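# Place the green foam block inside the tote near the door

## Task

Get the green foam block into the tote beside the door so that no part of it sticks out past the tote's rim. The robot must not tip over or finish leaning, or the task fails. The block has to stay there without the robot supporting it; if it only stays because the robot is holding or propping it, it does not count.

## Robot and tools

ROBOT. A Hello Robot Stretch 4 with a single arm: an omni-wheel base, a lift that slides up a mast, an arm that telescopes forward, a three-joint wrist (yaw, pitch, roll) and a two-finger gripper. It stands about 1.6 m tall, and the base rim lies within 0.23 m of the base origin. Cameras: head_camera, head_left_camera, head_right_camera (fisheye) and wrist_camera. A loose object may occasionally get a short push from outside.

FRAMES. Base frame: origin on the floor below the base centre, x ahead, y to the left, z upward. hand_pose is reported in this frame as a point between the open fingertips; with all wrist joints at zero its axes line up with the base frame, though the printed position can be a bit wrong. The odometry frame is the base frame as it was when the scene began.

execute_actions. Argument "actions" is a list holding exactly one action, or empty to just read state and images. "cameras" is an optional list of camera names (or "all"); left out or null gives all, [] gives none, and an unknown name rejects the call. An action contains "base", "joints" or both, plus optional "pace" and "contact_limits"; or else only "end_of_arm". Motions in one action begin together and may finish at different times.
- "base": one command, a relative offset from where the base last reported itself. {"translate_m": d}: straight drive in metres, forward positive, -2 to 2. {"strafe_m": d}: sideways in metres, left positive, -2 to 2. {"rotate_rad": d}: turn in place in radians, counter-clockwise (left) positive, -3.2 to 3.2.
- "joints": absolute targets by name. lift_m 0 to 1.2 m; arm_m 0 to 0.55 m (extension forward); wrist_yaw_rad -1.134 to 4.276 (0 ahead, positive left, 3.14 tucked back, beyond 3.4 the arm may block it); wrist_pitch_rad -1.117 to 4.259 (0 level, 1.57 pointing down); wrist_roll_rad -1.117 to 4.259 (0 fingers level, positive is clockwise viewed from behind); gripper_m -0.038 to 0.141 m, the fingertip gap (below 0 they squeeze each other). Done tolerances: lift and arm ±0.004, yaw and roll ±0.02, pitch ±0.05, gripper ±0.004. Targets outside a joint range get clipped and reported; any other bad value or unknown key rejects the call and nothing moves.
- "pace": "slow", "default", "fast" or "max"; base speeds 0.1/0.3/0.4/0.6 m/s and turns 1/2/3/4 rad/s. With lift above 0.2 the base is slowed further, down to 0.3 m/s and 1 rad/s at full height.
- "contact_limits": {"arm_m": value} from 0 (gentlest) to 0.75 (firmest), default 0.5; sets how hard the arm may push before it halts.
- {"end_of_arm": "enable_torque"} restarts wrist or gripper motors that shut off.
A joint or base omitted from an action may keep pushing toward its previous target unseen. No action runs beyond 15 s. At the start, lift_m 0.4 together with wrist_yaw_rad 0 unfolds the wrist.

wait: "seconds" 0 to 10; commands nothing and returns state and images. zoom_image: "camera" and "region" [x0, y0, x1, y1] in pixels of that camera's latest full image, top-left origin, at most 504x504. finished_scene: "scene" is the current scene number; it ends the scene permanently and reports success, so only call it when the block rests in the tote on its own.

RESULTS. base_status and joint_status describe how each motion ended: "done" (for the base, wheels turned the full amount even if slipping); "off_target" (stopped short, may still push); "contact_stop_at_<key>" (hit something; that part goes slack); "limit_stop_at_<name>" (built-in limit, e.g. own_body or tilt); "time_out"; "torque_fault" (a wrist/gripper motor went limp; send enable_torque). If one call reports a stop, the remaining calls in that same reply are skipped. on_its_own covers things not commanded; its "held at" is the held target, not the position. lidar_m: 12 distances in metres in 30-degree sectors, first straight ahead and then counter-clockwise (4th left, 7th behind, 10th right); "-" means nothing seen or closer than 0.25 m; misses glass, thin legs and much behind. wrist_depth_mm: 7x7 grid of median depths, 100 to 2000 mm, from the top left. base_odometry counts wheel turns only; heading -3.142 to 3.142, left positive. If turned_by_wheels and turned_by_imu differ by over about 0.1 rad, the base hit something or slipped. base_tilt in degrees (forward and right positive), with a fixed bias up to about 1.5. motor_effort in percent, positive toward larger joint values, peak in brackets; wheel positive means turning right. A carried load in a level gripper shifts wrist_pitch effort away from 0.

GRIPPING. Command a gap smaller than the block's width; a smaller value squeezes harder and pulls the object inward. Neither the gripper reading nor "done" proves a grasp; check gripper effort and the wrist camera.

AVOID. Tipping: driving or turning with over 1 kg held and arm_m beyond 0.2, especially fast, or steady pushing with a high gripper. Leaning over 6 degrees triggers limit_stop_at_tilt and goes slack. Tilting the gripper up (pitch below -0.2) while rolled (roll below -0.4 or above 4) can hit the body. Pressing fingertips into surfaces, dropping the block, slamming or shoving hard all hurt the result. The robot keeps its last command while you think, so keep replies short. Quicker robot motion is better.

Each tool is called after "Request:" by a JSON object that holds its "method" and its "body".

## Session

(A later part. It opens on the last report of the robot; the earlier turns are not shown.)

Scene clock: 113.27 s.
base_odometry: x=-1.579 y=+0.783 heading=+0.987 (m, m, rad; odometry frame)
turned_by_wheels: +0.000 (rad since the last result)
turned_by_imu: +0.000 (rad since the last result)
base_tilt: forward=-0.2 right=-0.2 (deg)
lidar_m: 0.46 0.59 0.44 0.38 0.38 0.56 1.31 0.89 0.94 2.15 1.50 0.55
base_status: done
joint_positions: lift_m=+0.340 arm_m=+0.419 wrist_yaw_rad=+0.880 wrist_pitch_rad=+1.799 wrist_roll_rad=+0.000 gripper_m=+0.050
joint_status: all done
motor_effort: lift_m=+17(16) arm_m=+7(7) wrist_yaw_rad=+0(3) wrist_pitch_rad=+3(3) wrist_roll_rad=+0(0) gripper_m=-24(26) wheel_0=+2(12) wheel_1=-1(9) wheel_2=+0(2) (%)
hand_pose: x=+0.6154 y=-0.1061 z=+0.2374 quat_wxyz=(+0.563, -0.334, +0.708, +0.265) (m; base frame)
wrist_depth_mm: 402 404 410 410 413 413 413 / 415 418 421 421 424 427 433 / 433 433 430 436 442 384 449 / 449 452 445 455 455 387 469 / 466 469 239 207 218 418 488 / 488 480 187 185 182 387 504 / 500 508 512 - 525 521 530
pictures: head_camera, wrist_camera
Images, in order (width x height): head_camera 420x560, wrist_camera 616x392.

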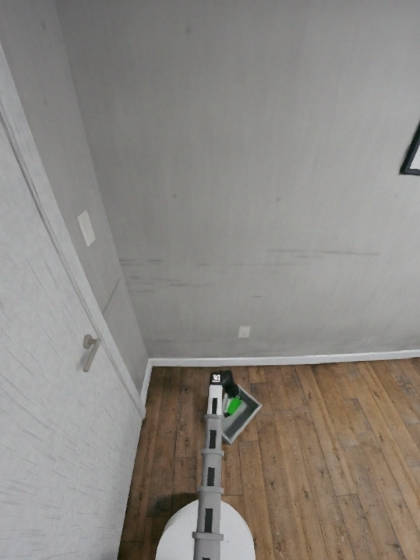

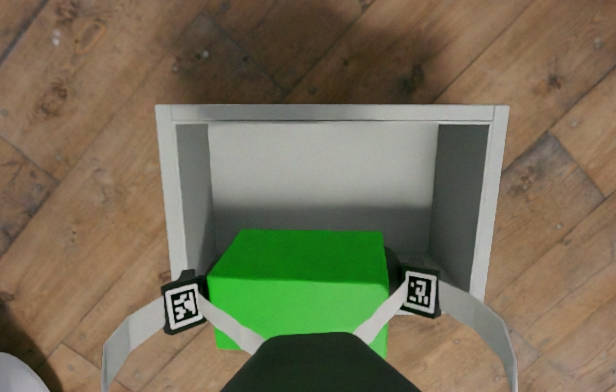

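Request:
{"method": "execute_actions", "body": {"actions": [{"joints": {"lift_m": 0.14, "arm_m": 0.445}}], "cameras": ["wrist_camera", "head_camera"]}}

Scene clock: 121.53 s.
base_odometry: x=-1.579 y=+0.783 heading=+0.987 (m, m, rad; odometry frame)
turned_by_wheels: +0.000 (rad since the last result)
turned_by_imu: +0.000 (rad since the last result)
base_tilt: forward=-0.2 right=-0.2 (deg)
lidar_m: 0.47 0.57 0.41 0.38 0.39 0.56 1.34 0.87 0.95 2.19 1.54 0.57
base_status: not commanded
joint_positions: lift_m=+0.140 arm_m=+0.444 wrist_yaw_rad=+0.880 wrist_pitch_rad=+1.799 wrist_roll_rad=+0.000 gripper_m=+0.050
joint_status: all done
motor_effort: lift_m=+16(12) arm_m=+7(8) wrist_yaw_rad=-1(0) wrist_pitch_rad=+3(3) wrist_roll_rad=-1(1) gripper_m=-22(20) wheel_0=+2(2) wheel_1=-1(1) wheel_2=+0(0) (%)
hand_pose: x=+0.6403 y=-0.1061 z=+0.0374 quat_wxyz=(+0.563, -0.334, +0.708, +0.265) (m; base frame)
wrist_depth_mm: 218 220 222 223 224 225 226 / 226 228 229 231 232 234 235 / 233 235 236 237 239 241 243 / 121 122 123 124 125 126 127 / 176 250 239 206 218 259 214 / 176 220 187 184 181 245 214 / 175 268 276 - 278 277 215
pictures: head_camera, wrist_camera
Images, in order (width x height): head_camera 420x560, wrist_camera 616x392.

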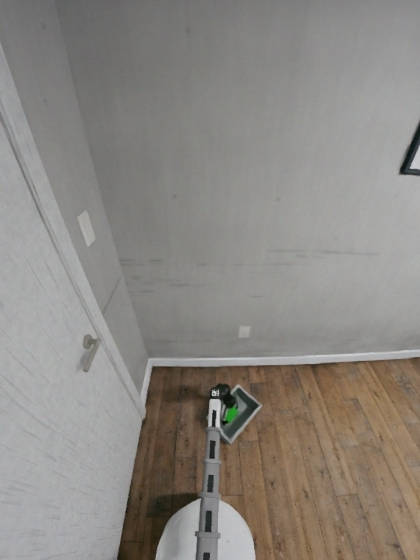

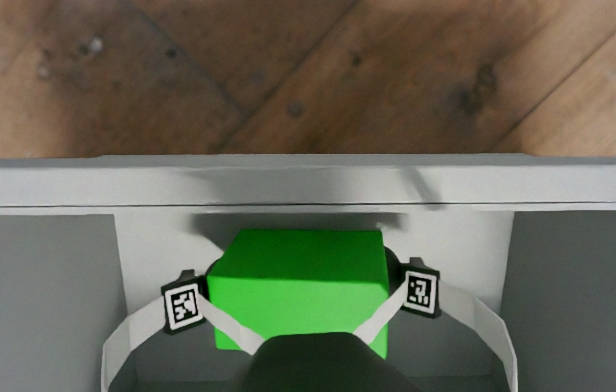

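Request:
{"method": "execute_actions", "body": {"actions": [{"joints": {"gripper_m": 0.11}}], "cameras": ["wrist_camera"]}}

Request:
{"method": "execute_actions", "body": {"actions": [{"joints": {"lift_m": 0.3}, "pace": "fast"}], "cameras": ["wrist_camera", "head_camera"]}}

Scene clock: 124.63 s.
base_odometry: x=-1.579 y=+0.783 heading=+0.987 (m, m, rad; odometry frame)
turned_by_wheels: +0.000 (rad since the last result)
turned_by_imu: +0.000 (rad since the last result)
base_tilt: forward=+0.0 right=-0.4 (deg)
lidar_m: 0.47 0.57 0.42 0.38 0.39 0.57 1.32 0.89 0.95 2.18 1.52 0.52
base_status: not commanded
joint_positions: lift_m=+0.140 arm_m=+0.444 wrist_yaw_rad=+0.880 wrist_pitch_rad=+1.799 wrist_roll_rad=+0.000 gripper_m=+0.110
joint_status: all done
motor_effort: lift_m=+16(16) arm_m=+7(7) wrist_yaw_rad=-1(0) wrist_pitch_rad=+3(3) wrist_roll_rad=-1(0) gripper_m=-5(23) wheel_0=+2(2) wheel_1=-1(1) wheel_2=+0(0) (%)
hand_pose: x=+0.6404 y=-0.1061 z=+0.0374 quat_wxyz=(+0.563, -0.334, +0.708, +0.265) (m; base frame)
wrist_depth_mm: 219 220 221 223 225 225 227 / 226 228 229 231 233 235 235 / 234 235 236 237 240 241 242 / 122 122 123 124 125 126 127 / 176 250 251 213 226 258 214 / 176 234 196 196 198 260 214 / 175 250 276 - 279 274 215
pictures: wrist_camera
Images, in order (width x height): wrist_camera 616x392.

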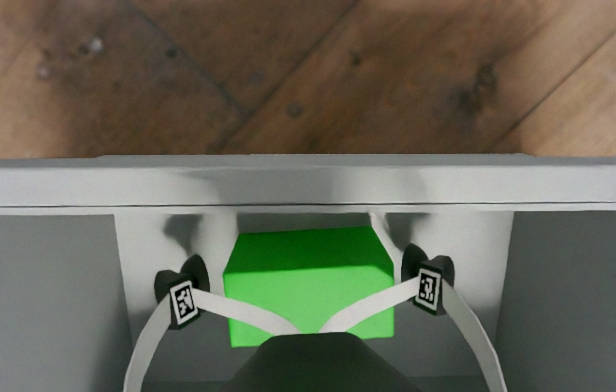

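Scene clock: 126.03 s.
base_odometry: x=-1.579 y=+0.783 heading=+0.987 (m, m, rad; odometry frame)
turned_by_wheels: +0.000 (rad since the last result)
turned_by_imu: +0.000 (rad since the last result)
base_tilt: forward=-0.3 right=-0.3 (deg)
lidar_m: 0.47 0.56 0.41 0.37 0.40 0.56 1.34 0.87 0.94 2.17 1.52 0.56
base_status: not commanded
joint_positions: lift_m=+0.300 arm_m=+0.444 wrist_yaw_rad=+0.880 wrist_pitch_rad=+1.799 wrist_roll_rad=+0.000 gripper_m=+0.110
joint_status: all done
motor_effort: lift_m=+20(24) arm_m=+7(7) wrist_yaw_rad=+0(0) wrist_pitch_rad=+3(2) wrist_roll_rad=-2(0) gripper_m=+5(1) wheel_0=+2(2) wheel_1=-1(1) wheel_2=+0(0) (%)
hand_pose: x=+0.6404 y=-0.1061 z=+0.1971 quat_wxyz=(+0.563, -0.334, +0.708, +0.265) (m; base frame)
wrist_depth_mm: 364 366 370 373 373 377 379 / 377 377 382 384 387 389 394 / 392 324 392 394 399 314 407 / 407 353 404 355 415 342 427 / 421 353 424 430 427 342 442 / 442 436 214 379 342 342 462 / 459 462 394 - 329 477 484
pictures: head_camera, wrist_camera
Images, in order (width x height): head_camera 420x560, wrist_camera 616x392.

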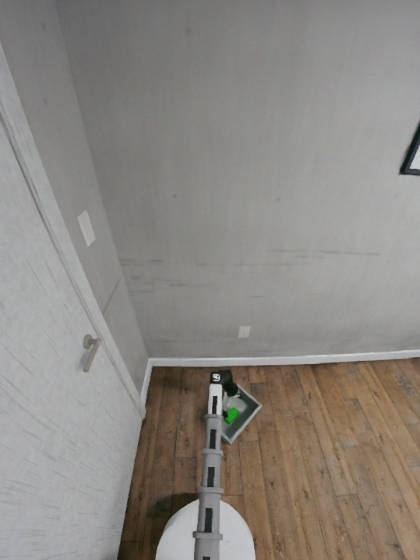

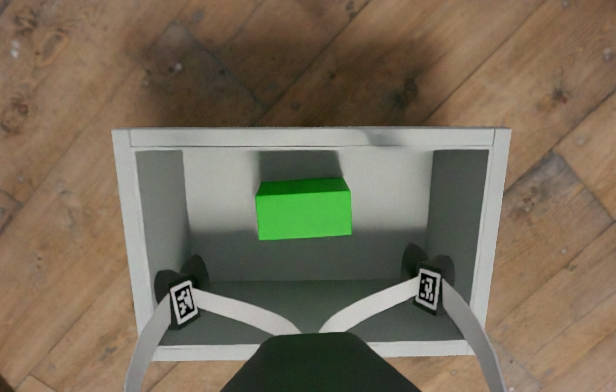

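Request:
{"method": "finished_scene", "body": {"scene": 1}}

The scene is finished: the task was done.


## Next scene

The same job, from a new start.

Request:
{"method": "execute_actions", "body": {"actions": []}}

Scene clock: 0.00 s.
base_odometry: x=+0.000 y=+0.000 heading=+0.000 (m, m, rad; odometry frame)
turned_by_wheels: +0.000 (rad since the last result)
turned_by_imu: +0.000 (rad since the last result)
base_tilt: forward=-0.3 right=-0.3 (deg)
lidar_m: 1.04 1.06 1.44 1.62 0.97 0.66 0.61 0.65 0.90 1.25 1.29 1.12
base_status: not commanded
joint_positions: lift_m=+0.277 arm_m=+0.003 wrist_yaw_rad=+3.202 wrist_pitch_rad=-0.004 wrist_roll_rad=+0.000 gripper_m=+0.057
joint_status: not commanded
motor_effort: lift_m=+18 arm_m=+0 wrist_yaw_rad=+0 wrist_pitch_rad=-6 wrist_roll_rad=+0 gripper_m=-6 wheel_0=+0 wheel_1=+0 wheel_2=+0 (%)
hand_pose: x=-0.1196 y=+0.0698 z=+0.4559 quat_wxyz=(-0.030, +0.002, +0.000, +1.000) (m; base frame)
wrist_depth_mm: - 134 133 759 750 750 750 / - - 133 759 750 750 750 / - 110 134 759 768 750 759 / - 132 161 768 759 759 759 / 199 759 768 768 768 768 759 / 206 778 195 768 768 768 759 / 204 778 778 - 759 759 768
pictures: head_camera, head_left_camera, head_right_camera, wrist_camera
Images, in order (width x height): head_camera 420x560, head_left_camera 420x672, head_right_camera 420x672, wrist_camera 616x392.

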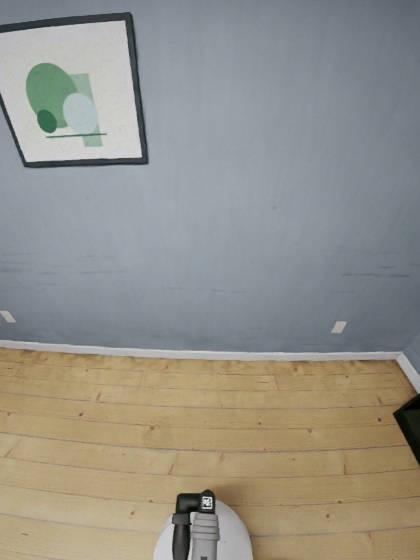

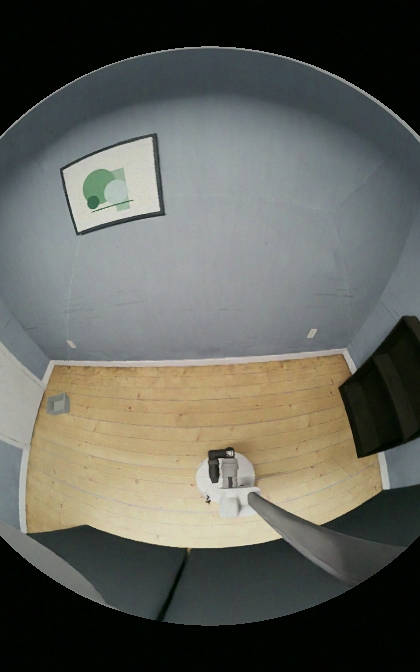

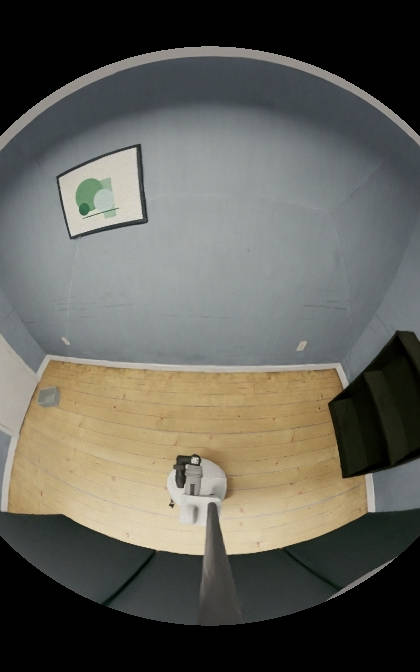

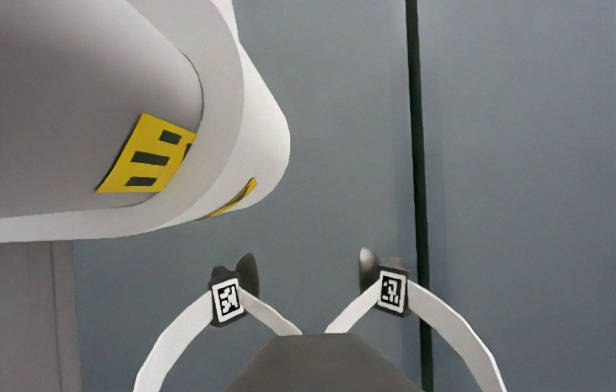

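Request:
{"method": "zoom_image", "body": {"camera": "head_right_camera", "region": [300, 300, 420, 520]}}

Request:
{"method": "zoom_image", "body": {"camera": "head_left_camera", "region": [0, 330, 200, 560]}}

Region (300, 300, 420, 520) of head_right_camera's 420x672 image, scaled by 2.291, with more detail than that image has; it fills the left 275 columns of this view, and the rest is white.

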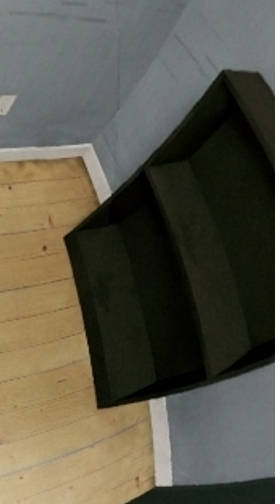

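Region (0, 330, 200, 560) of head_left_camera's 420x672 image, scaled by 2.191, with more detail than that image has; it fills the left 438 columns of this view, and the rest is white.

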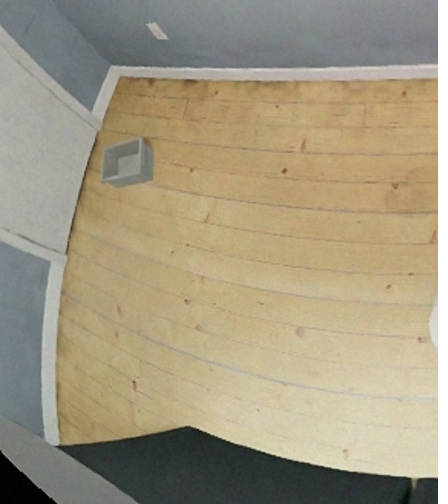

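Request:
{"method": "execute_actions", "body": {"actions": [{"base": {"translate_m": -0.2}, "joints": {"lift_m": 0.38}, "pace": "max"}], "cameras": []}}

Request:
{"method": "execute_actions", "body": {"actions": [{"base": {"strafe_m": 1.65}, "joints": {"wrist_yaw_rad": -1.13}, "pace": "max"}]}}

Scene clock: 14.00 s.
base_odometry: x=-0.200 y=+0.000 heading=+0.000 (m, m, rad; odometry frame)
turned_by_wheels: +0.000 (rad since the last result)
turned_by_imu: +0.001 (rad since the last result)
base_tilt: forward=-0.3 right=-0.1 (deg)
lidar_m: 1.22 1.27 1.70 2.13 0.67 0.46 0.41 0.45 0.62 1.26 1.29 1.30
base_status: done
joint_positions: lift_m=+0.380 arm_m=+0.003 wrist_yaw_rad=+3.202 wrist_pitch_rad=-0.004 wrist_roll_rad=+0.000 gripper_m=+0.057
joint_status: all done
motor_effort: lift_m=+20(20) arm_m=+0(0) wrist_yaw_rad=+0(0) wrist_pitch_rad=-5(6) wrist_roll_rad=-1(0) gripper_m=-2(3) wheel_0=+1(7) wheel_1=+2(7) wheel_2=+1(13) (%)
hand_pose: x=-0.1196 y=+0.0698 z=+0.5592 quat_wxyz=(-0.030, +0.002, +0.000, +1.000) (m; base frame)
wrist_depth_mm: - 133 133 554 559 549 554 / - - 133 559 559 559 549 / - 110 134 564 559 559 554 / - 132 161 569 559 559 559 / 200 574 564 564 559 559 559 / 207 569 195 569 564 559 569 / 204 574 569 - 569 564 559
pictures: none
No camera images: the call's "cameras" was empty. Leave "cameras" out to get every camera's image.

Scene clock: 18.33 s.
base_odometry: x=-0.200 y=+1.650 heading=+0.000 (m, m, rad; odometry frame)
turned_by_wheels: +0.000 (rad since the last result)
turned_by_imu: +0.000 (rad since the last result)
base_tilt: forward=-0.1 right=-0.2 (deg)
lidar_m: 0.53 0.51 0.49 0.47 0.50 0.70 1.74 0.68 0.70 1.79 1.72 1.25
base_status: done
joint_positions: lift_m=+0.380 arm_m=+0.003 wrist_yaw_rad=-1.130 wrist_pitch_rad=-0.004 wrist_roll_rad=+0.000 gripper_m=+0.057
joint_status: all done
motor_effort: lift_m=+20(19) arm_m=+0(0) wrist_yaw_rad=-1(8) wrist_pitch_rad=-5(5) wrist_roll_rad=-1(1) gripper_m=+0(4) wheel_0=+0(10) wheel_1=-1(13) wheel_2=+1(1) (%)
hand_pose: x=+0.2178 y=-0.2982 z=+0.5592 quat_wxyz=(+0.845, -0.001, -0.002, -0.535) (m; base frame)
wrist_depth_mm: 1060 1336 1863 - - - - / 1060 1336 1808 - - - - / 1042 1336 1808 - - - - / 1042 1308 1808 - - - - / 1025 1308 1708 - - - - / 1025 1281 195 1921 1499 1708 1708 / 1008 1160 1308 - 1308 1138 1182
pictures: head_camera, head_left_camera, head_right_camera, wrist_camera
Images, in order (width x height): head_camera 420x560, head_left_camera 420x672, head_right_camera 420x672, wrist_camera 616x392.

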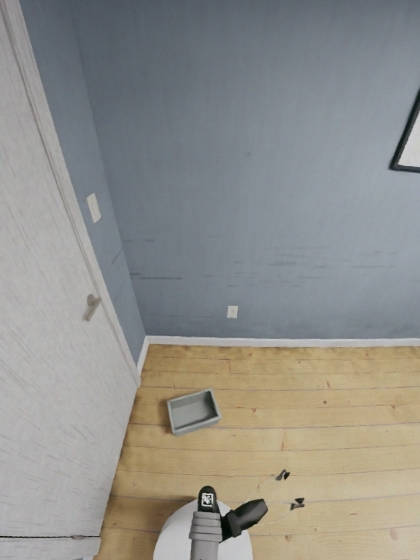

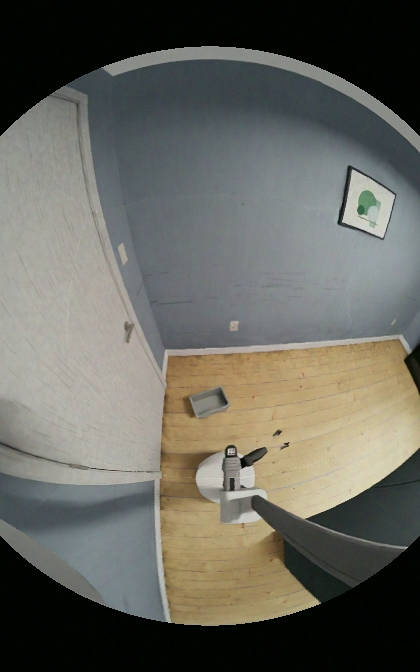

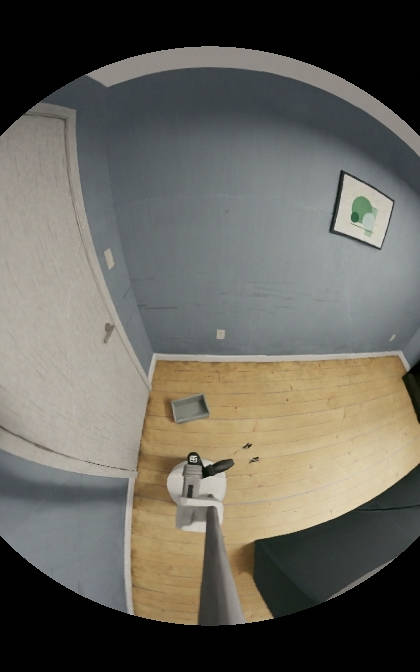

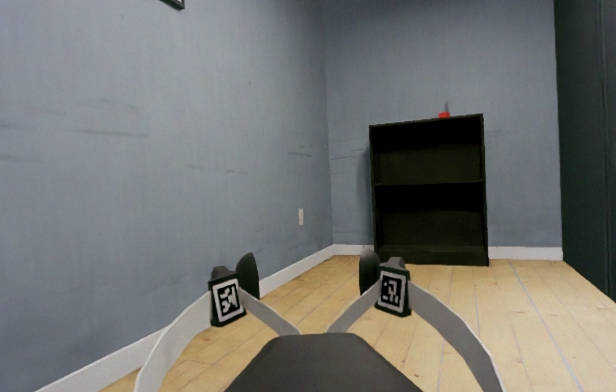

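Request:
{"method": "execute_actions", "body": {"actions": [{"base": {"translate_m": -1.7}, "joints": {"wrist_yaw_rad": -0.75, "gripper_m": 0.141}, "pace": "max"}]}}

Scene clock: 25.07 s.
base_odometry: x=-1.900 y=+1.650 heading=+0.000 (m, m, rad; odometry frame)
turned_by_wheels: +0.000 (rad since the last result)
turned_by_imu: +0.007 (rad since the last result)
base_tilt: forward=-0.3 right=-0.2 (deg)
lidar_m: 2.02 0.65 0.45 0.40 0.42 0.57 1.63 1.16 1.52 2.50 1.03 0.84
base_status: done
joint_positions: lift_m=+0.380 arm_m=+0.003 wrist_yaw_rad=-0.750 wrist_pitch_rad=-0.004 wrist_roll_rad=+0.000 gripper_m=+0.141
joint_status: all done
motor_effort: lift_m=+20(20) arm_m=+0(0) wrist_yaw_rad=+1(6) wrist_pitch_rad=-6(5) wrist_roll_rad=+0(0) gripper_m=-1(1) wheel_0=+1(5) wheel_1=+0(10) wheel_2=-1(12) (%)
hand_pose: x=+0.3251 y=-0.2607 z=+0.5592 quat_wxyz=(+0.930, -0.001, -0.002, -0.366) (m; base frame)
wrist_depth_mm: - 976 707 866 1366 1983 - / - - 723 1281 1281 1921 - / - - 732 1430 1430 - - / - - 741 1336 1336 1921 - / - - 723 1366 1464 1983 - / - 904 691 1336 1336 1430 1661 / 1366 1182 778 - 1160 1205 1138
pictures: head_camera, head_left_camera, head_right_camera, wrist_camera
Images, in order (width x height): head_camera 420x560, head_left_camera 420x672, head_right_camera 420x672, wrist_camera 616x392.

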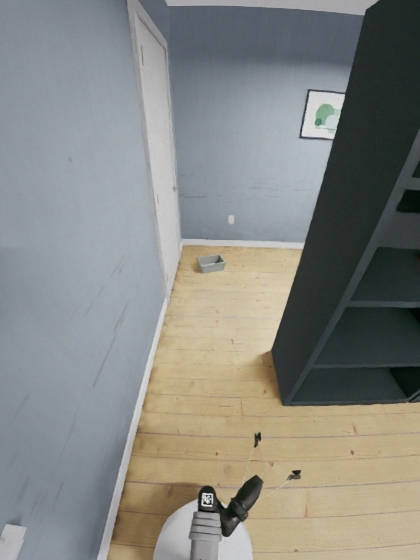

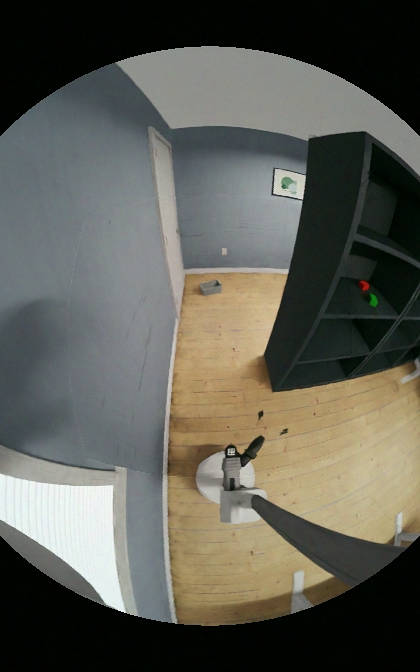

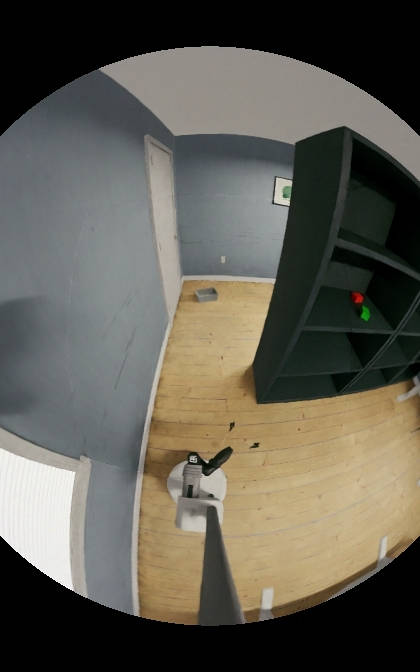

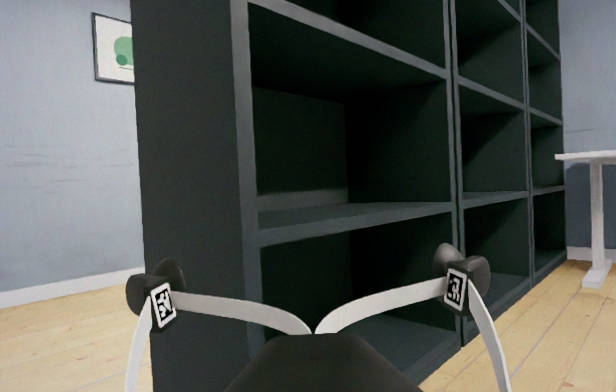

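Request:
{"method": "zoom_image", "body": {"camera": "head_right_camera", "region": [280, 230, 420, 410]}}

Region (280, 230, 420, 410) of head_right_camera's 420x672 image, scaled by 2.800, with more detail than that image has.

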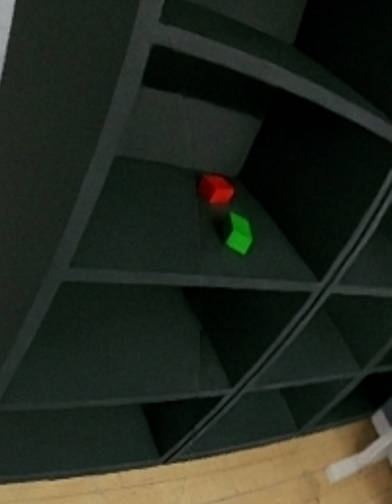

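Request:
{"method": "execute_actions", "body": {"actions": [{"base": {"strafe_m": -1.0}, "joints": {"wrist_yaw_rad": 0, "wrist_pitch_rad": 0.3, "lift_m": 0.97}, "pace": "max"}], "cameras": ["wrist_camera", "head_camera"]}}

Scene clock: 36.73 s.
base_odometry: x=-1.900 y=+0.650 heading=+0.000 (m, m, rad; odometry frame)
turned_by_wheels: +0.000 (rad since the last result)
turned_by_imu: +0.001 (rad since the last result)
base_tilt: forward=-0.4 right=-0.2 (deg)
lidar_m: 0.71 0.74 1.52 1.39 1.42 1.06 1.02 1.08 1.60 1.48 1.10 0.76
base_status: done
joint_positions: lift_m=+0.970 arm_m=+0.003 wrist_yaw_rad=+0.000 wrist_pitch_rad=+0.302 wrist_roll_rad=+0.000 gripper_m=+0.141
joint_status: all done
motor_effort: lift_m=+19(18) arm_m=+0(0) wrist_yaw_rad=+1(7) wrist_pitch_rad=-5(5) wrist_roll_rad=-1(0) gripper_m=-1(2) wheel_0=-1(11) wheel_1=+2(9) wheel_2=+0(2) (%)
hand_pose: x=+0.4491 y=-0.0875 z=+1.0624 quat_wxyz=(+0.989, +0.000, +0.150, +0.000) (m; base frame)
wrist_depth_mm: 831 854 866 878 854 521 484 / 831 878 904 917 904 535 517 / 831 917 931 917 842 559 683 / 634 609 603 580 559 549 559 / 723 1008 1025 1060 1060 574 1098 / 788 976 991 1078 878 615 1008 / 778 842 866 - 842 654 809
pictures: head_camera, wrist_camera
Images, in order (width x height): head_camera 420x560, wrist_camera 616x392.

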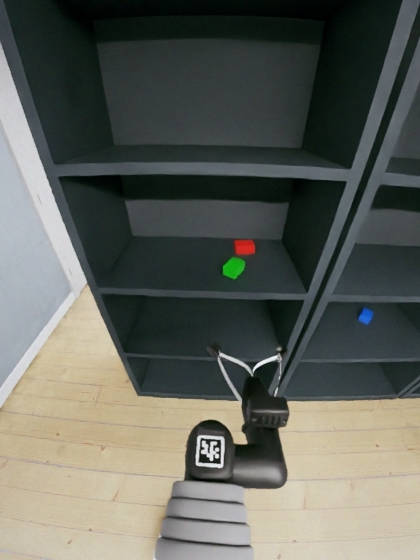

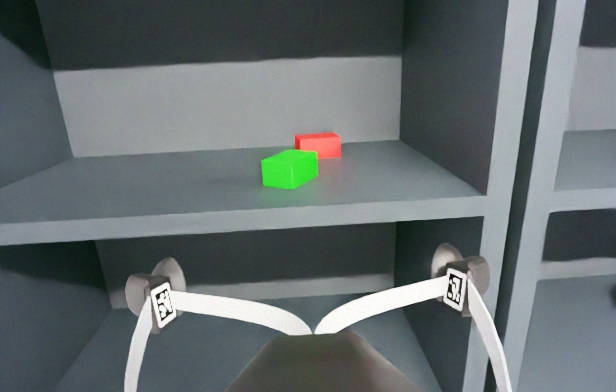

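Request:
{"method": "zoom_image", "body": {"camera": "wrist_camera", "region": [220, 110, 400, 240]}}

Request:
{"method": "zoom_image", "body": {"camera": "head_camera", "region": [170, 220, 310, 360]}}

Region (220, 110, 400, 240) of wrist_camera's 616x392 image, scaled by 2.800.

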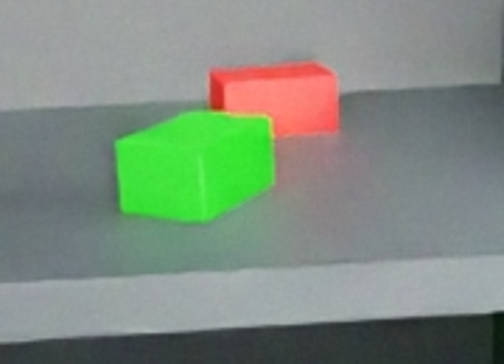

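Region (170, 220, 310, 360) of head_camera's 420x560 image, scaled by 3.600, with more detail than that image has.

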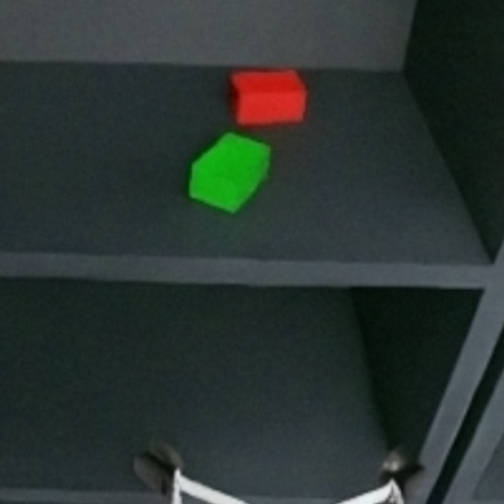

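Request:
{"method": "execute_actions", "body": {"actions": [{"base": {"strafe_m": 0.146}, "joints": {"wrist_yaw_rad": -0.48, "lift_m": 0.985, "arm_m": 0.5}, "pace": "fast"}], "cameras": ["wrist_camera", "head_camera"]}}

Scene clock: 45.97 s.
base_odometry: x=-1.900 y=+0.796 heading=+0.000 (m, m, rad; odometry frame)
turned_by_wheels: +0.000 (rad since the last result)
turned_by_imu: +0.000 (rad since the last result)
base_tilt: forward=-0.2 right=-0.4 (deg)
lidar_m: 0.70 0.72 1.35 1.25 1.27 1.05 1.04 1.09 1.41 1.63 1.07 0.76
base_status: done
joint_positions: lift_m=+0.985 arm_m=+0.499 wrist_yaw_rad=-0.480 wrist_pitch_rad=+0.302 wrist_roll_rad=+0.000 gripper_m=+0.141
joint_status: all done
motor_effort: lift_m=+20(19) arm_m=+8(8) wrist_yaw_rad=+0(6) wrist_pitch_rad=-5(5) wrist_roll_rad=-1(0) gripper_m=+0(4) wheel_0=+2(6) wheel_1=-2(8) wheel_2=-1(2) (%)
hand_pose: x=+0.8736 y=-0.2047 z=+1.0772 quat_wxyz=(+0.960, +0.036, +0.146, -0.235) (m; base frame)
wrist_depth_mm: 384 427 473 535 504 397 336 / 397 442 492 559 530 413 345 / 407 455 512 580 549 427 355 / 424 473 521 585 544 439 366 / 424 445 413 407 418 410 368 / 347 307 306 255 297 294 314 / 278 264 271 - 272 255 256
pictures: head_camera, wrist_camera
Images, in order (width x height): head_camera 420x560, wrist_camera 616x392.

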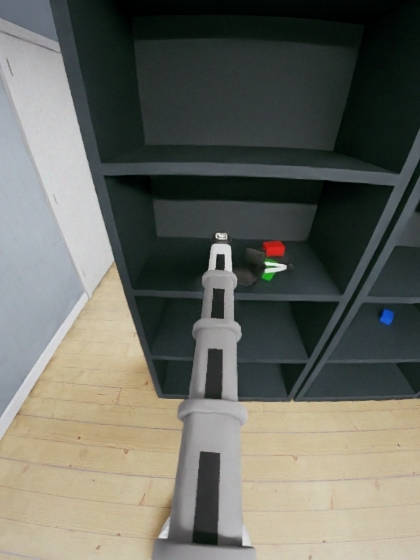

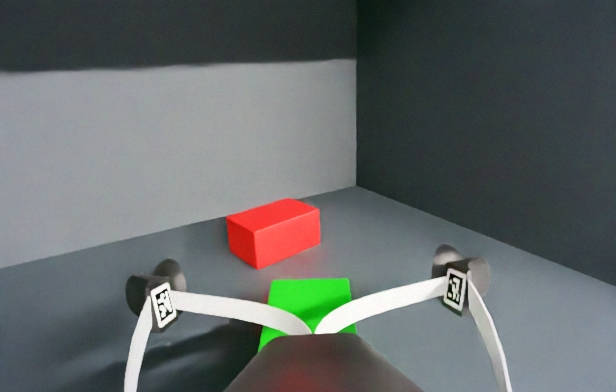

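Request:
{"method": "execute_actions", "body": {"actions": [{"joints": {"lift_m": 0.93, "arm_m": 0.52, "gripper_m": 0.1}}], "cameras": ["wrist_camera"]}}

Scene clock: 50.53 s.
base_odometry: x=-1.900 y=+0.796 heading=+0.000 (m, m, rad; odometry frame)
turned_by_wheels: +0.000 (rad since the last result)
turned_by_imu: +0.000 (rad since the last result)
base_tilt: forward=-0.2 right=-0.3 (deg)
lidar_m: 0.70 0.73 1.38 1.23 1.28 1.10 1.03 1.08 1.43 1.64 1.04 0.74
base_status: not commanded
joint_positions: lift_m=+0.930 arm_m=+0.519 wrist_yaw_rad=-0.480 wrist_pitch_rad=+0.302 wrist_roll_rad=+0.000 gripper_m=+0.100
joint_status: all done
motor_effort: lift_m=+16(16) arm_m=+8(8) wrist_yaw_rad=+0(1) wrist_pitch_rad=-3(5) wrist_roll_rad=-1(0) gripper_m=-1(2) wheel_0=+2(2) wheel_1=-2(2) wheel_2=-1(1) (%)
hand_pose: x=+0.8935 y=-0.2048 z=+1.0227 quat_wxyz=(+0.960, +0.036, +0.146, -0.235) (m; base frame)
wrist_depth_mm: 370 410 455 512 508 397 338 / 384 424 473 535 521 407 345 / 394 439 492 559 549 424 355 / 407 439 397 384 436 407 359 / 334 325 320 216 289 300 296 / 251 246 193 176 194 223 229 / 202 192 198 - 192 183 188
pictures: wrist_camera
Images, in order (width x height): wrist_camera 616x392.

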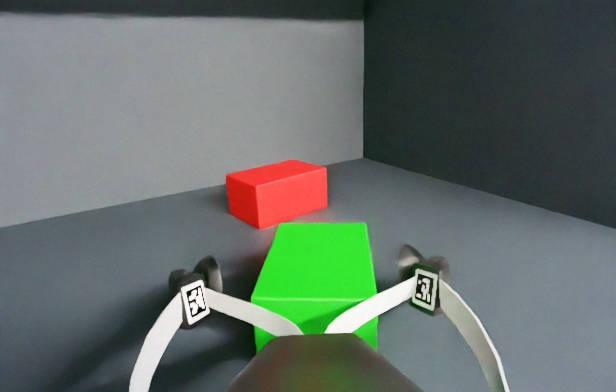

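Request:
{"method": "execute_actions", "body": {"actions": [{"joints": {"gripper_m": 0.02}}], "cameras": ["wrist_camera"]}}

Scene clock: 53.53 s.
base_odometry: x=-1.900 y=+0.796 heading=+0.000 (m, m, rad; odometry frame)
turned_by_wheels: +0.000 (rad since the last result)
turned_by_imu: +0.000 (rad since the last result)
base_tilt: forward=-0.3 right=-0.3 (deg)
lidar_m: 0.69 0.71 1.35 1.24 1.30 1.09 1.01 1.07 1.42 1.64 1.08 0.75
base_status: not commanded
joint_positions: lift_m=+0.930 arm_m=+0.519 wrist_yaw_rad=-0.480 wrist_pitch_rad=+0.302 wrist_roll_rad=+0.000 gripper_m=+0.020
joint_status: all done
motor_effort: lift_m=+16(16) arm_m=+8(8) wrist_yaw_rad=+1(1) wrist_pitch_rad=-5(6) wrist_roll_rad=-1(0) gripper_m=-21(18) wheel_0=+2(2) wheel_1=-2(2) wheel_2=-1(1) (%)
hand_pose: x=+0.8934 y=-0.2048 z=+1.0226 quat_wxyz=(+0.960, +0.036, +0.146, -0.235) (m; base frame)
wrist_depth_mm: 370 407 459 512 504 397 336 / 379 424 473 539 521 410 345 / 397 439 496 559 549 427 353 / 410 436 392 382 433 407 357 / 332 327 319 209 304 300 293 / 250 247 178 164 187 220 229 / 201 191 190 - 198 182 187
pictures: wrist_camera
Images, in order (width x height): wrist_camera 616x392.

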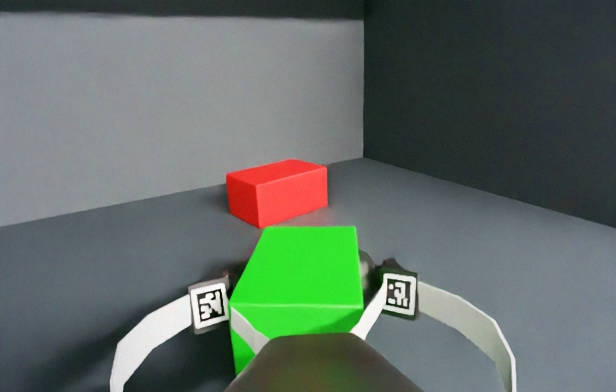

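Request:
{"method": "execute_actions", "body": {"actions": [{"joints": {"lift_m": 0.96, "arm_m": 0.2}, "pace": "fast"}], "cameras": ["wrist_camera"]}}

Scene clock: 58.93 s.
base_odometry: x=-1.900 y=+0.796 heading=+0.000 (m, m, rad; odometry frame)
turned_by_wheels: +0.000 (rad since the last result)
turned_by_imu: +0.000 (rad since the last result)
base_tilt: forward=-0.2 right=-0.2 (deg)
lidar_m: 0.70 0.72 1.36 1.25 1.31 1.08 1.03 1.08 1.43 1.64 1.08 0.74
base_status: not commanded
joint_positions: lift_m=+0.960 arm_m=+0.201 wrist_yaw_rad=-0.480 wrist_pitch_rad=+0.303 wrist_roll_rad=+0.000 gripper_m=+0.020
joint_status: all done
motor_effort: lift_m=+21(24) arm_m=-7(8) wrist_yaw_rad=+1(1) wrist_pitch_rad=-7(6) wrist_roll_rad=+0(0) gripper_m=-17(25) wheel_0=+2(2) wheel_1=-2(2) wheel_2=-1(1) (%)
hand_pose: x=+0.5761 y=-0.2048 z=+1.0521 quat_wxyz=(+0.960, +0.036, +0.146, -0.235) (m; base frame)
wrist_depth_mm: 609 683 759 715 517 496 1138 / 634 699 788 750 539 530 1160 / 654 723 778 750 564 668 842 / 597 574 559 539 530 609 1229 / 402 392 387 209 569 1205 1205 / 320 345 178 164 187 917 1025 / 750 798 809 - 654 788 1281
pictures: wrist_camera
Images, in order (width x height): wrist_camera 616x392.

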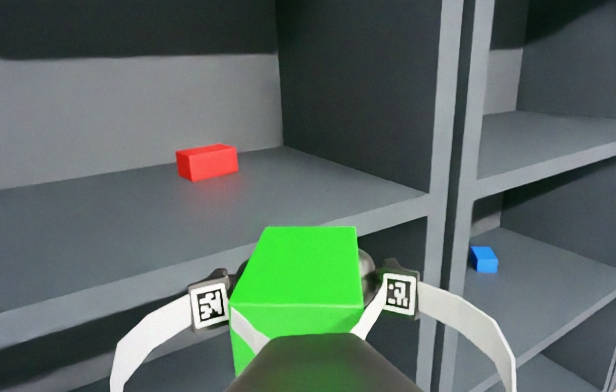

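Request:
{"method": "execute_actions", "body": {"actions": [{"base": {"strafe_m": 0.87}, "joints": {"lift_m": 0.38, "arm_m": 0.01, "wrist_pitch_rad": 1.0, "wrist_yaw_rad": 0.2}, "pace": "max"}], "cameras": ["head_camera"]}}

Scene clock: 72.40 s.
base_odometry: x=-1.900 y=+1.666 heading=+0.000 (m, m, rad; odometry frame)
turned_by_wheels: +0.000 (rad since the last result)
turned_by_imu: +0.000 (rad since the last result)
base_tilt: forward=-0.2 right=-0.3 (deg)
lidar_m: 1.89 0.65 0.45 0.39 0.39 0.56 1.55 1.19 1.51 2.51 1.03 0.85
base_status: done
joint_positions: lift_m=+0.380 arm_m=+0.011 wrist_yaw_rad=+0.200 wrist_pitch_rad=+1.002 wrist_roll_rad=+0.000 gripper_m=+0.020
joint_status: all done
motor_effort: lift_m=+16(21) arm_m=-7(9) wrist_yaw_rad=+1(7) wrist_pitch_rad=-4(7) wrist_roll_rad=+0(1) gripper_m=-23(21) wheel_0=+2(14) wheel_1=-2(11) wheel_2=-1(2) (%)
hand_pose: x=+0.3520 y=-0.0548 z=+0.3153 quat_wxyz=(+0.873, -0.048, +0.478, +0.088) (m; base frame)
wrist_depth_mm: 627 809 854 854 854 842 778 / 634 759 759 759 750 750 723 / 634 683 683 683 676 668 668 / 621 627 615 621 615 615 615 / 574 569 569 209 559 569 559 / 525 525 178 164 187 512 521 / 492 484 484 - 496 477 484
pictures: head_camera
Images, in order (width x height): head_camera 420x560.

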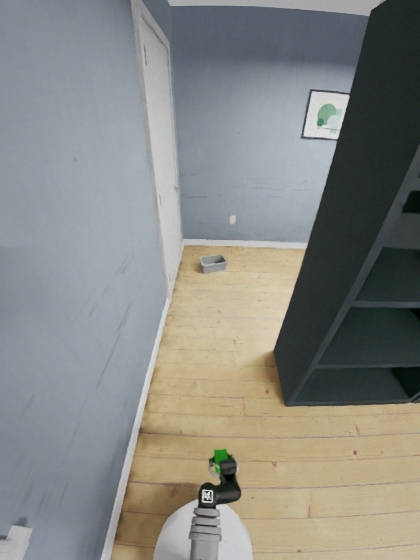

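Request:
{"method": "execute_actions", "body": {"actions": [{"base": {"translate_m": 1.7}, "pace": "max"}], "cameras": ["head_camera", "wrist_camera"]}}

Scene clock: 78.53 s.
base_odometry: x=-0.200 y=+1.666 heading=+0.000 (m, m, rad; odometry frame)
turned_by_wheels: +0.000 (rad since the last result)
turned_by_imu: -0.007 (rad since the last result)
base_tilt: forward=-0.2 right=-0.3 (deg)
lidar_m: 0.52 0.52 0.49 0.45 0.51 0.67 1.73 0.67 0.71 1.78 1.73 1.23
base_status: done
joint_positions: lift_m=+0.380 arm_m=+0.011 wrist_yaw_rad=+0.200 wrist_pitch_rad=+1.002 wrist_roll_rad=+0.000 gripper_m=+0.020
joint_status: not commanded
motor_effort: lift_m=+17(17) arm_m=-7(8) wrist_yaw_rad=+0(1) wrist_pitch_rad=-4(3) wrist_roll_rad=+0(1) gripper_m=-22(19) wheel_0=-1(8) wheel_1=-1(11) wheel_2=+1(14) (%)
hand_pose: x=+0.3520 y=-0.0548 z=+0.3153 quat_wxyz=(+0.873, -0.048, +0.478, +0.088) (m; base frame)
wrist_depth_mm: 676 854 854 842 842 842 831 / 699 768 627 647 750 750 741 / 676 661 668 668 676 676 668 / 627 615 554 591 621 615 609 / 580 574 569 209 564 559 559 / 530 525 177 164 187 512 517 / 488 484 480 - 492 480 480
pictures: head_camera, wrist_camera
Images, in order (width x height): head_camera 420x560, wrist_camera 616x392.

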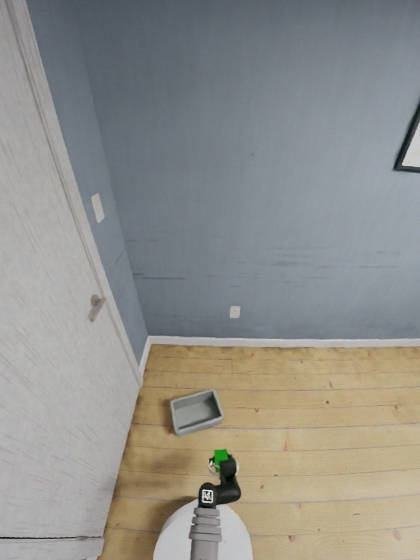

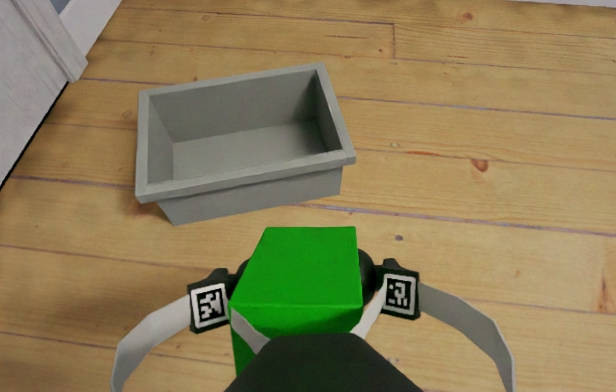

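Request:
{"method": "execute_actions", "body": {"actions": [{"base": {"rotate_rad": 0.3}, "joints": {"lift_m": 0.34, "arm_m": 0.51, "wrist_pitch_rad": 1.8, "wrist_yaw_rad": 0.12}, "pace": "fast"}], "cameras": ["wrist_camera", "head_camera"]}}

Scene clock: 87.40 s.
base_odometry: x=-0.200 y=+1.666 heading=+0.300 (m, m, rad; odometry frame)
turned_by_wheels: +0.300 (rad since the last result)
turned_by_imu: +0.296 (rad since the last result)
base_tilt: forward=-0.3 right=-0.4 (deg)
lidar_m: 0.50 0.54 0.45 0.45 0.58 1.04 0.89 0.67 1.06 2.44 1.38 0.58
base_status: done
joint_positions: lift_m=+0.340 arm_m=+0.509 wrist_yaw_rad=+0.120 wrist_pitch_rad=+1.799 wrist_roll_rad=+0.000 gripper_m=+0.020
joint_status: all done
motor_effort: lift_m=+17(18) arm_m=+8(7) wrist_yaw_rad=-1(4) wrist_pitch_rad=+3(8) wrist_roll_rad=-1(1) gripper_m=-19(16) wheel_0=+0(6) wheel_1=+1(5) wheel_2=+1(8) (%)
hand_pose: x=+0.6252 y=-0.0946 z=+0.2374 quat_wxyz=(+0.621, -0.047, +0.782, +0.038) (m; base frame)
wrist_depth_mm: 402 407 407 404 410 410 413 / 415 413 413 415 418 430 430 / 433 370 430 433 436 439 445 / 449 439 445 452 449 459 462 / 462 459 415 209 415 473 480 / 480 480 177 164 187 492 504 / 504 504 512 - 517 521 525
pictures: head_camera, wrist_camera
Images, in order (width x height): head_camera 420x560, wrist_camera 616x392.

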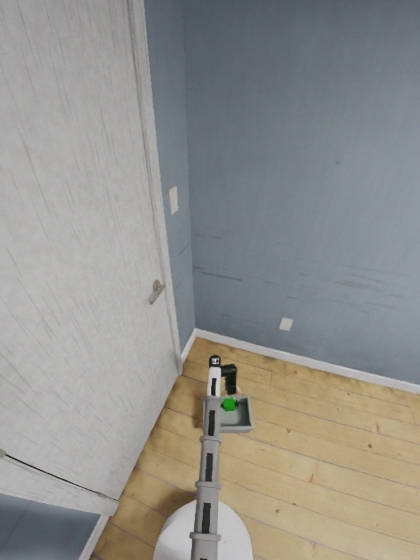

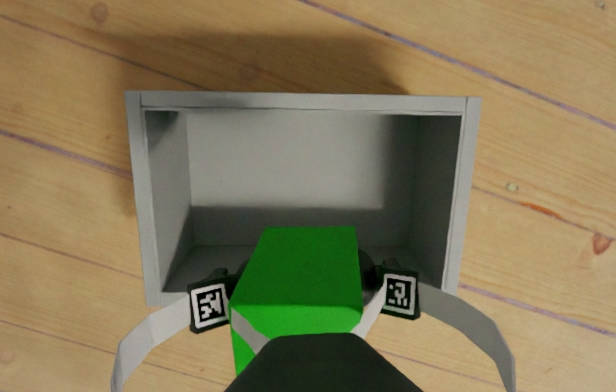

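Request:
{"method": "execute_actions", "body": {"actions": [{"joints": {"lift_m": 0.152}}], "cameras": ["wrist_camera"]}}

Request:
{"method": "execute_actions", "body": {"actions": [{"joints": {"gripper_m": 0.085}}], "cameras": ["wrist_camera"]}}

Scene clock: 92.67 s.
base_odometry: x=-0.200 y=+1.666 heading=+0.300 (m, m, rad; odometry frame)
turned_by_wheels: +0.000 (rad since the last result)
turned_by_imu: +0.000 (rad since the last result)
base_tilt: forward=-0.2 right=-0.2 (deg)
lidar_m: 0.49 0.54 0.43 0.44 0.58 1.00 0.88 0.68 1.02 2.39 1.38 0.57
base_status: not commanded
joint_positions: lift_m=+0.152 arm_m=+0.509 wrist_yaw_rad=+0.120 wrist_pitch_rad=+1.799 wrist_roll_rad=+0.000 gripper_m=+0.020
joint_status: all done
motor_effort: lift_m=+16(16) arm_m=+8(8) wrist_yaw_rad=-1(1) wrist_pitch_rad=+3(3) wrist_roll_rad=-1(1) gripper_m=-21(22) wheel_0=+0(0) wheel_1=+1(1) wheel_2=+1(1) (%)
hand_pose: x=+0.6252 y=-0.0946 z=+0.0494 quat_wxyz=(+0.621, -0.047, +0.782, +0.038) (m; base frame)
wrist_depth_mm: 229 230 232 233 235 236 236 / 126 128 236 238 239 241 243 / 169 244 247 248 250 246 198 / 187 253 257 257 259 258 203 / 187 263 265 209 268 267 202 / 187 251 178 164 187 242 201 / 187 236 248 - 272 242 200
pictures: wrist_camera
Images, in order (width x height): wrist_camera 616x392.

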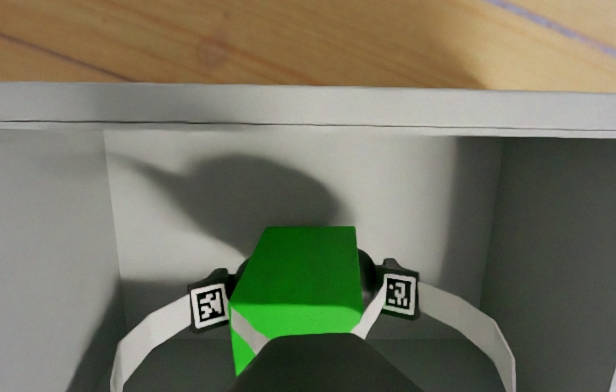

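Scene clock: 94.13 s.
base_odometry: x=-0.200 y=+1.666 heading=+0.300 (m, m, rad; odometry frame)
turned_by_wheels: +0.000 (rad since the last result)
turned_by_imu: +0.000 (rad since the last result)
base_tilt: forward=-0.3 right=-0.3 (deg)
lidar_m: 0.53 0.53 0.44 0.46 0.59 1.00 0.90 0.66 1.01 2.42 1.37 0.56
base_status: not commanded
joint_positions: lift_m=+0.152 arm_m=+0.509 wrist_yaw_rad=+0.120 wrist_pitch_rad=+1.799 wrist_roll_rad=+0.000 gripper_m=+0.085
joint_status: all done
motor_effort: lift_m=+16(16) arm_m=+8(8) wrist_yaw_rad=-1(0) wrist_pitch_rad=+3(3) wrist_roll_rad=+0(1) gripper_m=-1(20) wheel_0=+0(0) wheel_1=+1(1) wheel_2=+1(1) (%)
hand_pose: x=+0.6252 y=-0.0946 z=+0.0494 quat_wxyz=(+0.621, -0.047, +0.782, +0.038) (m; base frame)
wrist_depth_mm: 229 231 232 235 236 236 237 / 127 128 237 238 240 241 243 / 169 245 247 249 250 245 197 / 187 254 256 258 259 258 202 / 187 264 266 216 265 267 201 / 188 270 193 175 189 244 201 / 187 241 257 - 263 241 200
pictures: wrist_camera
Images, in order (width x height): wrist_camera 616x392.

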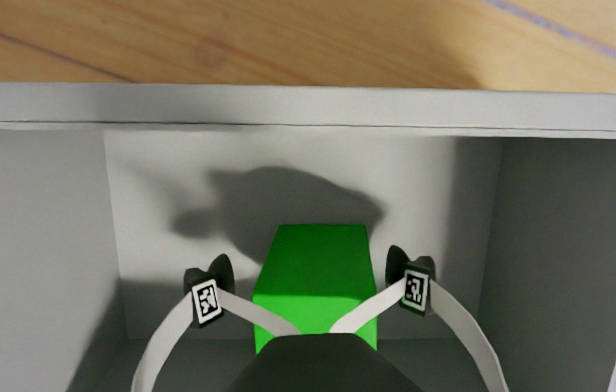

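Request:
{"method": "execute_actions", "body": {"actions": [{"joints": {"lift_m": 0.3, "gripper_m": 0.105}, "pace": "fast"}], "cameras": ["wrist_camera"]}}

Scene clock: 97.00 s.
base_odometry: x=-0.200 y=+1.666 heading=+0.300 (m, m, rad; odometry frame)
turned_by_wheels: +0.000 (rad since the last result)
turned_by_imu: +0.000 (rad since the last result)
base_tilt: forward=-0.1 right=-0.3 (deg)
lidar_m: 0.52 0.54 0.44 0.44 0.56 1.03 0.89 0.67 1.04 2.42 1.38 0.56
base_status: not commanded
joint_positions: lift_m=+0.300 arm_m=+0.509 wrist_yaw_rad=+0.120 wrist_pitch_rad=+1.799 wrist_roll_rad=+0.000 gripper_m=+0.105
joint_status: all done
motor_effort: lift_m=+20(16) arm_m=+8(8) wrist_yaw_rad=-1(0) wrist_pitch_rad=+3(3) wrist_roll_rad=+0(0) gripper_m=+1(1) wheel_0=+0(0) wheel_1=+1(1) wheel_2=+1(1) (%)
hand_pose: x=+0.6252 y=-0.0946 z=+0.1971 quat_wxyz=(+0.621, -0.047, +0.782, +0.038) (m; base frame)
wrist_depth_mm: 359 366 370 370 373 375 375 / 377 375 375 377 379 384 387 / 392 310 389 394 397 324 404 / 404 338 410 370 413 349 421 / 424 340 418 418 421 347 436 / 442 324 217 329 320 445 455 / 459 459 466 - 469 477 477
pictures: wrist_camera
Images, in order (width x height): wrist_camera 616x392.

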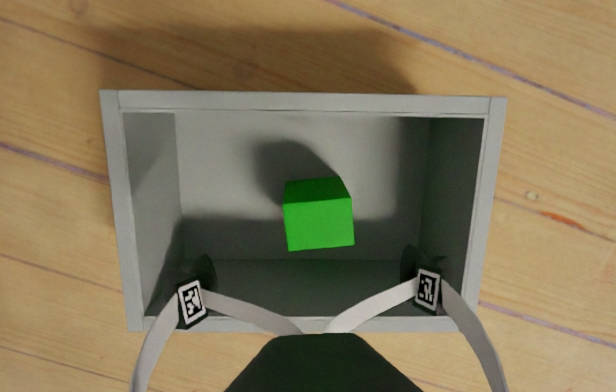

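Request:
{"method": "finished_scene", "body": {"scene": 2}}

The scene is finished: the task was done.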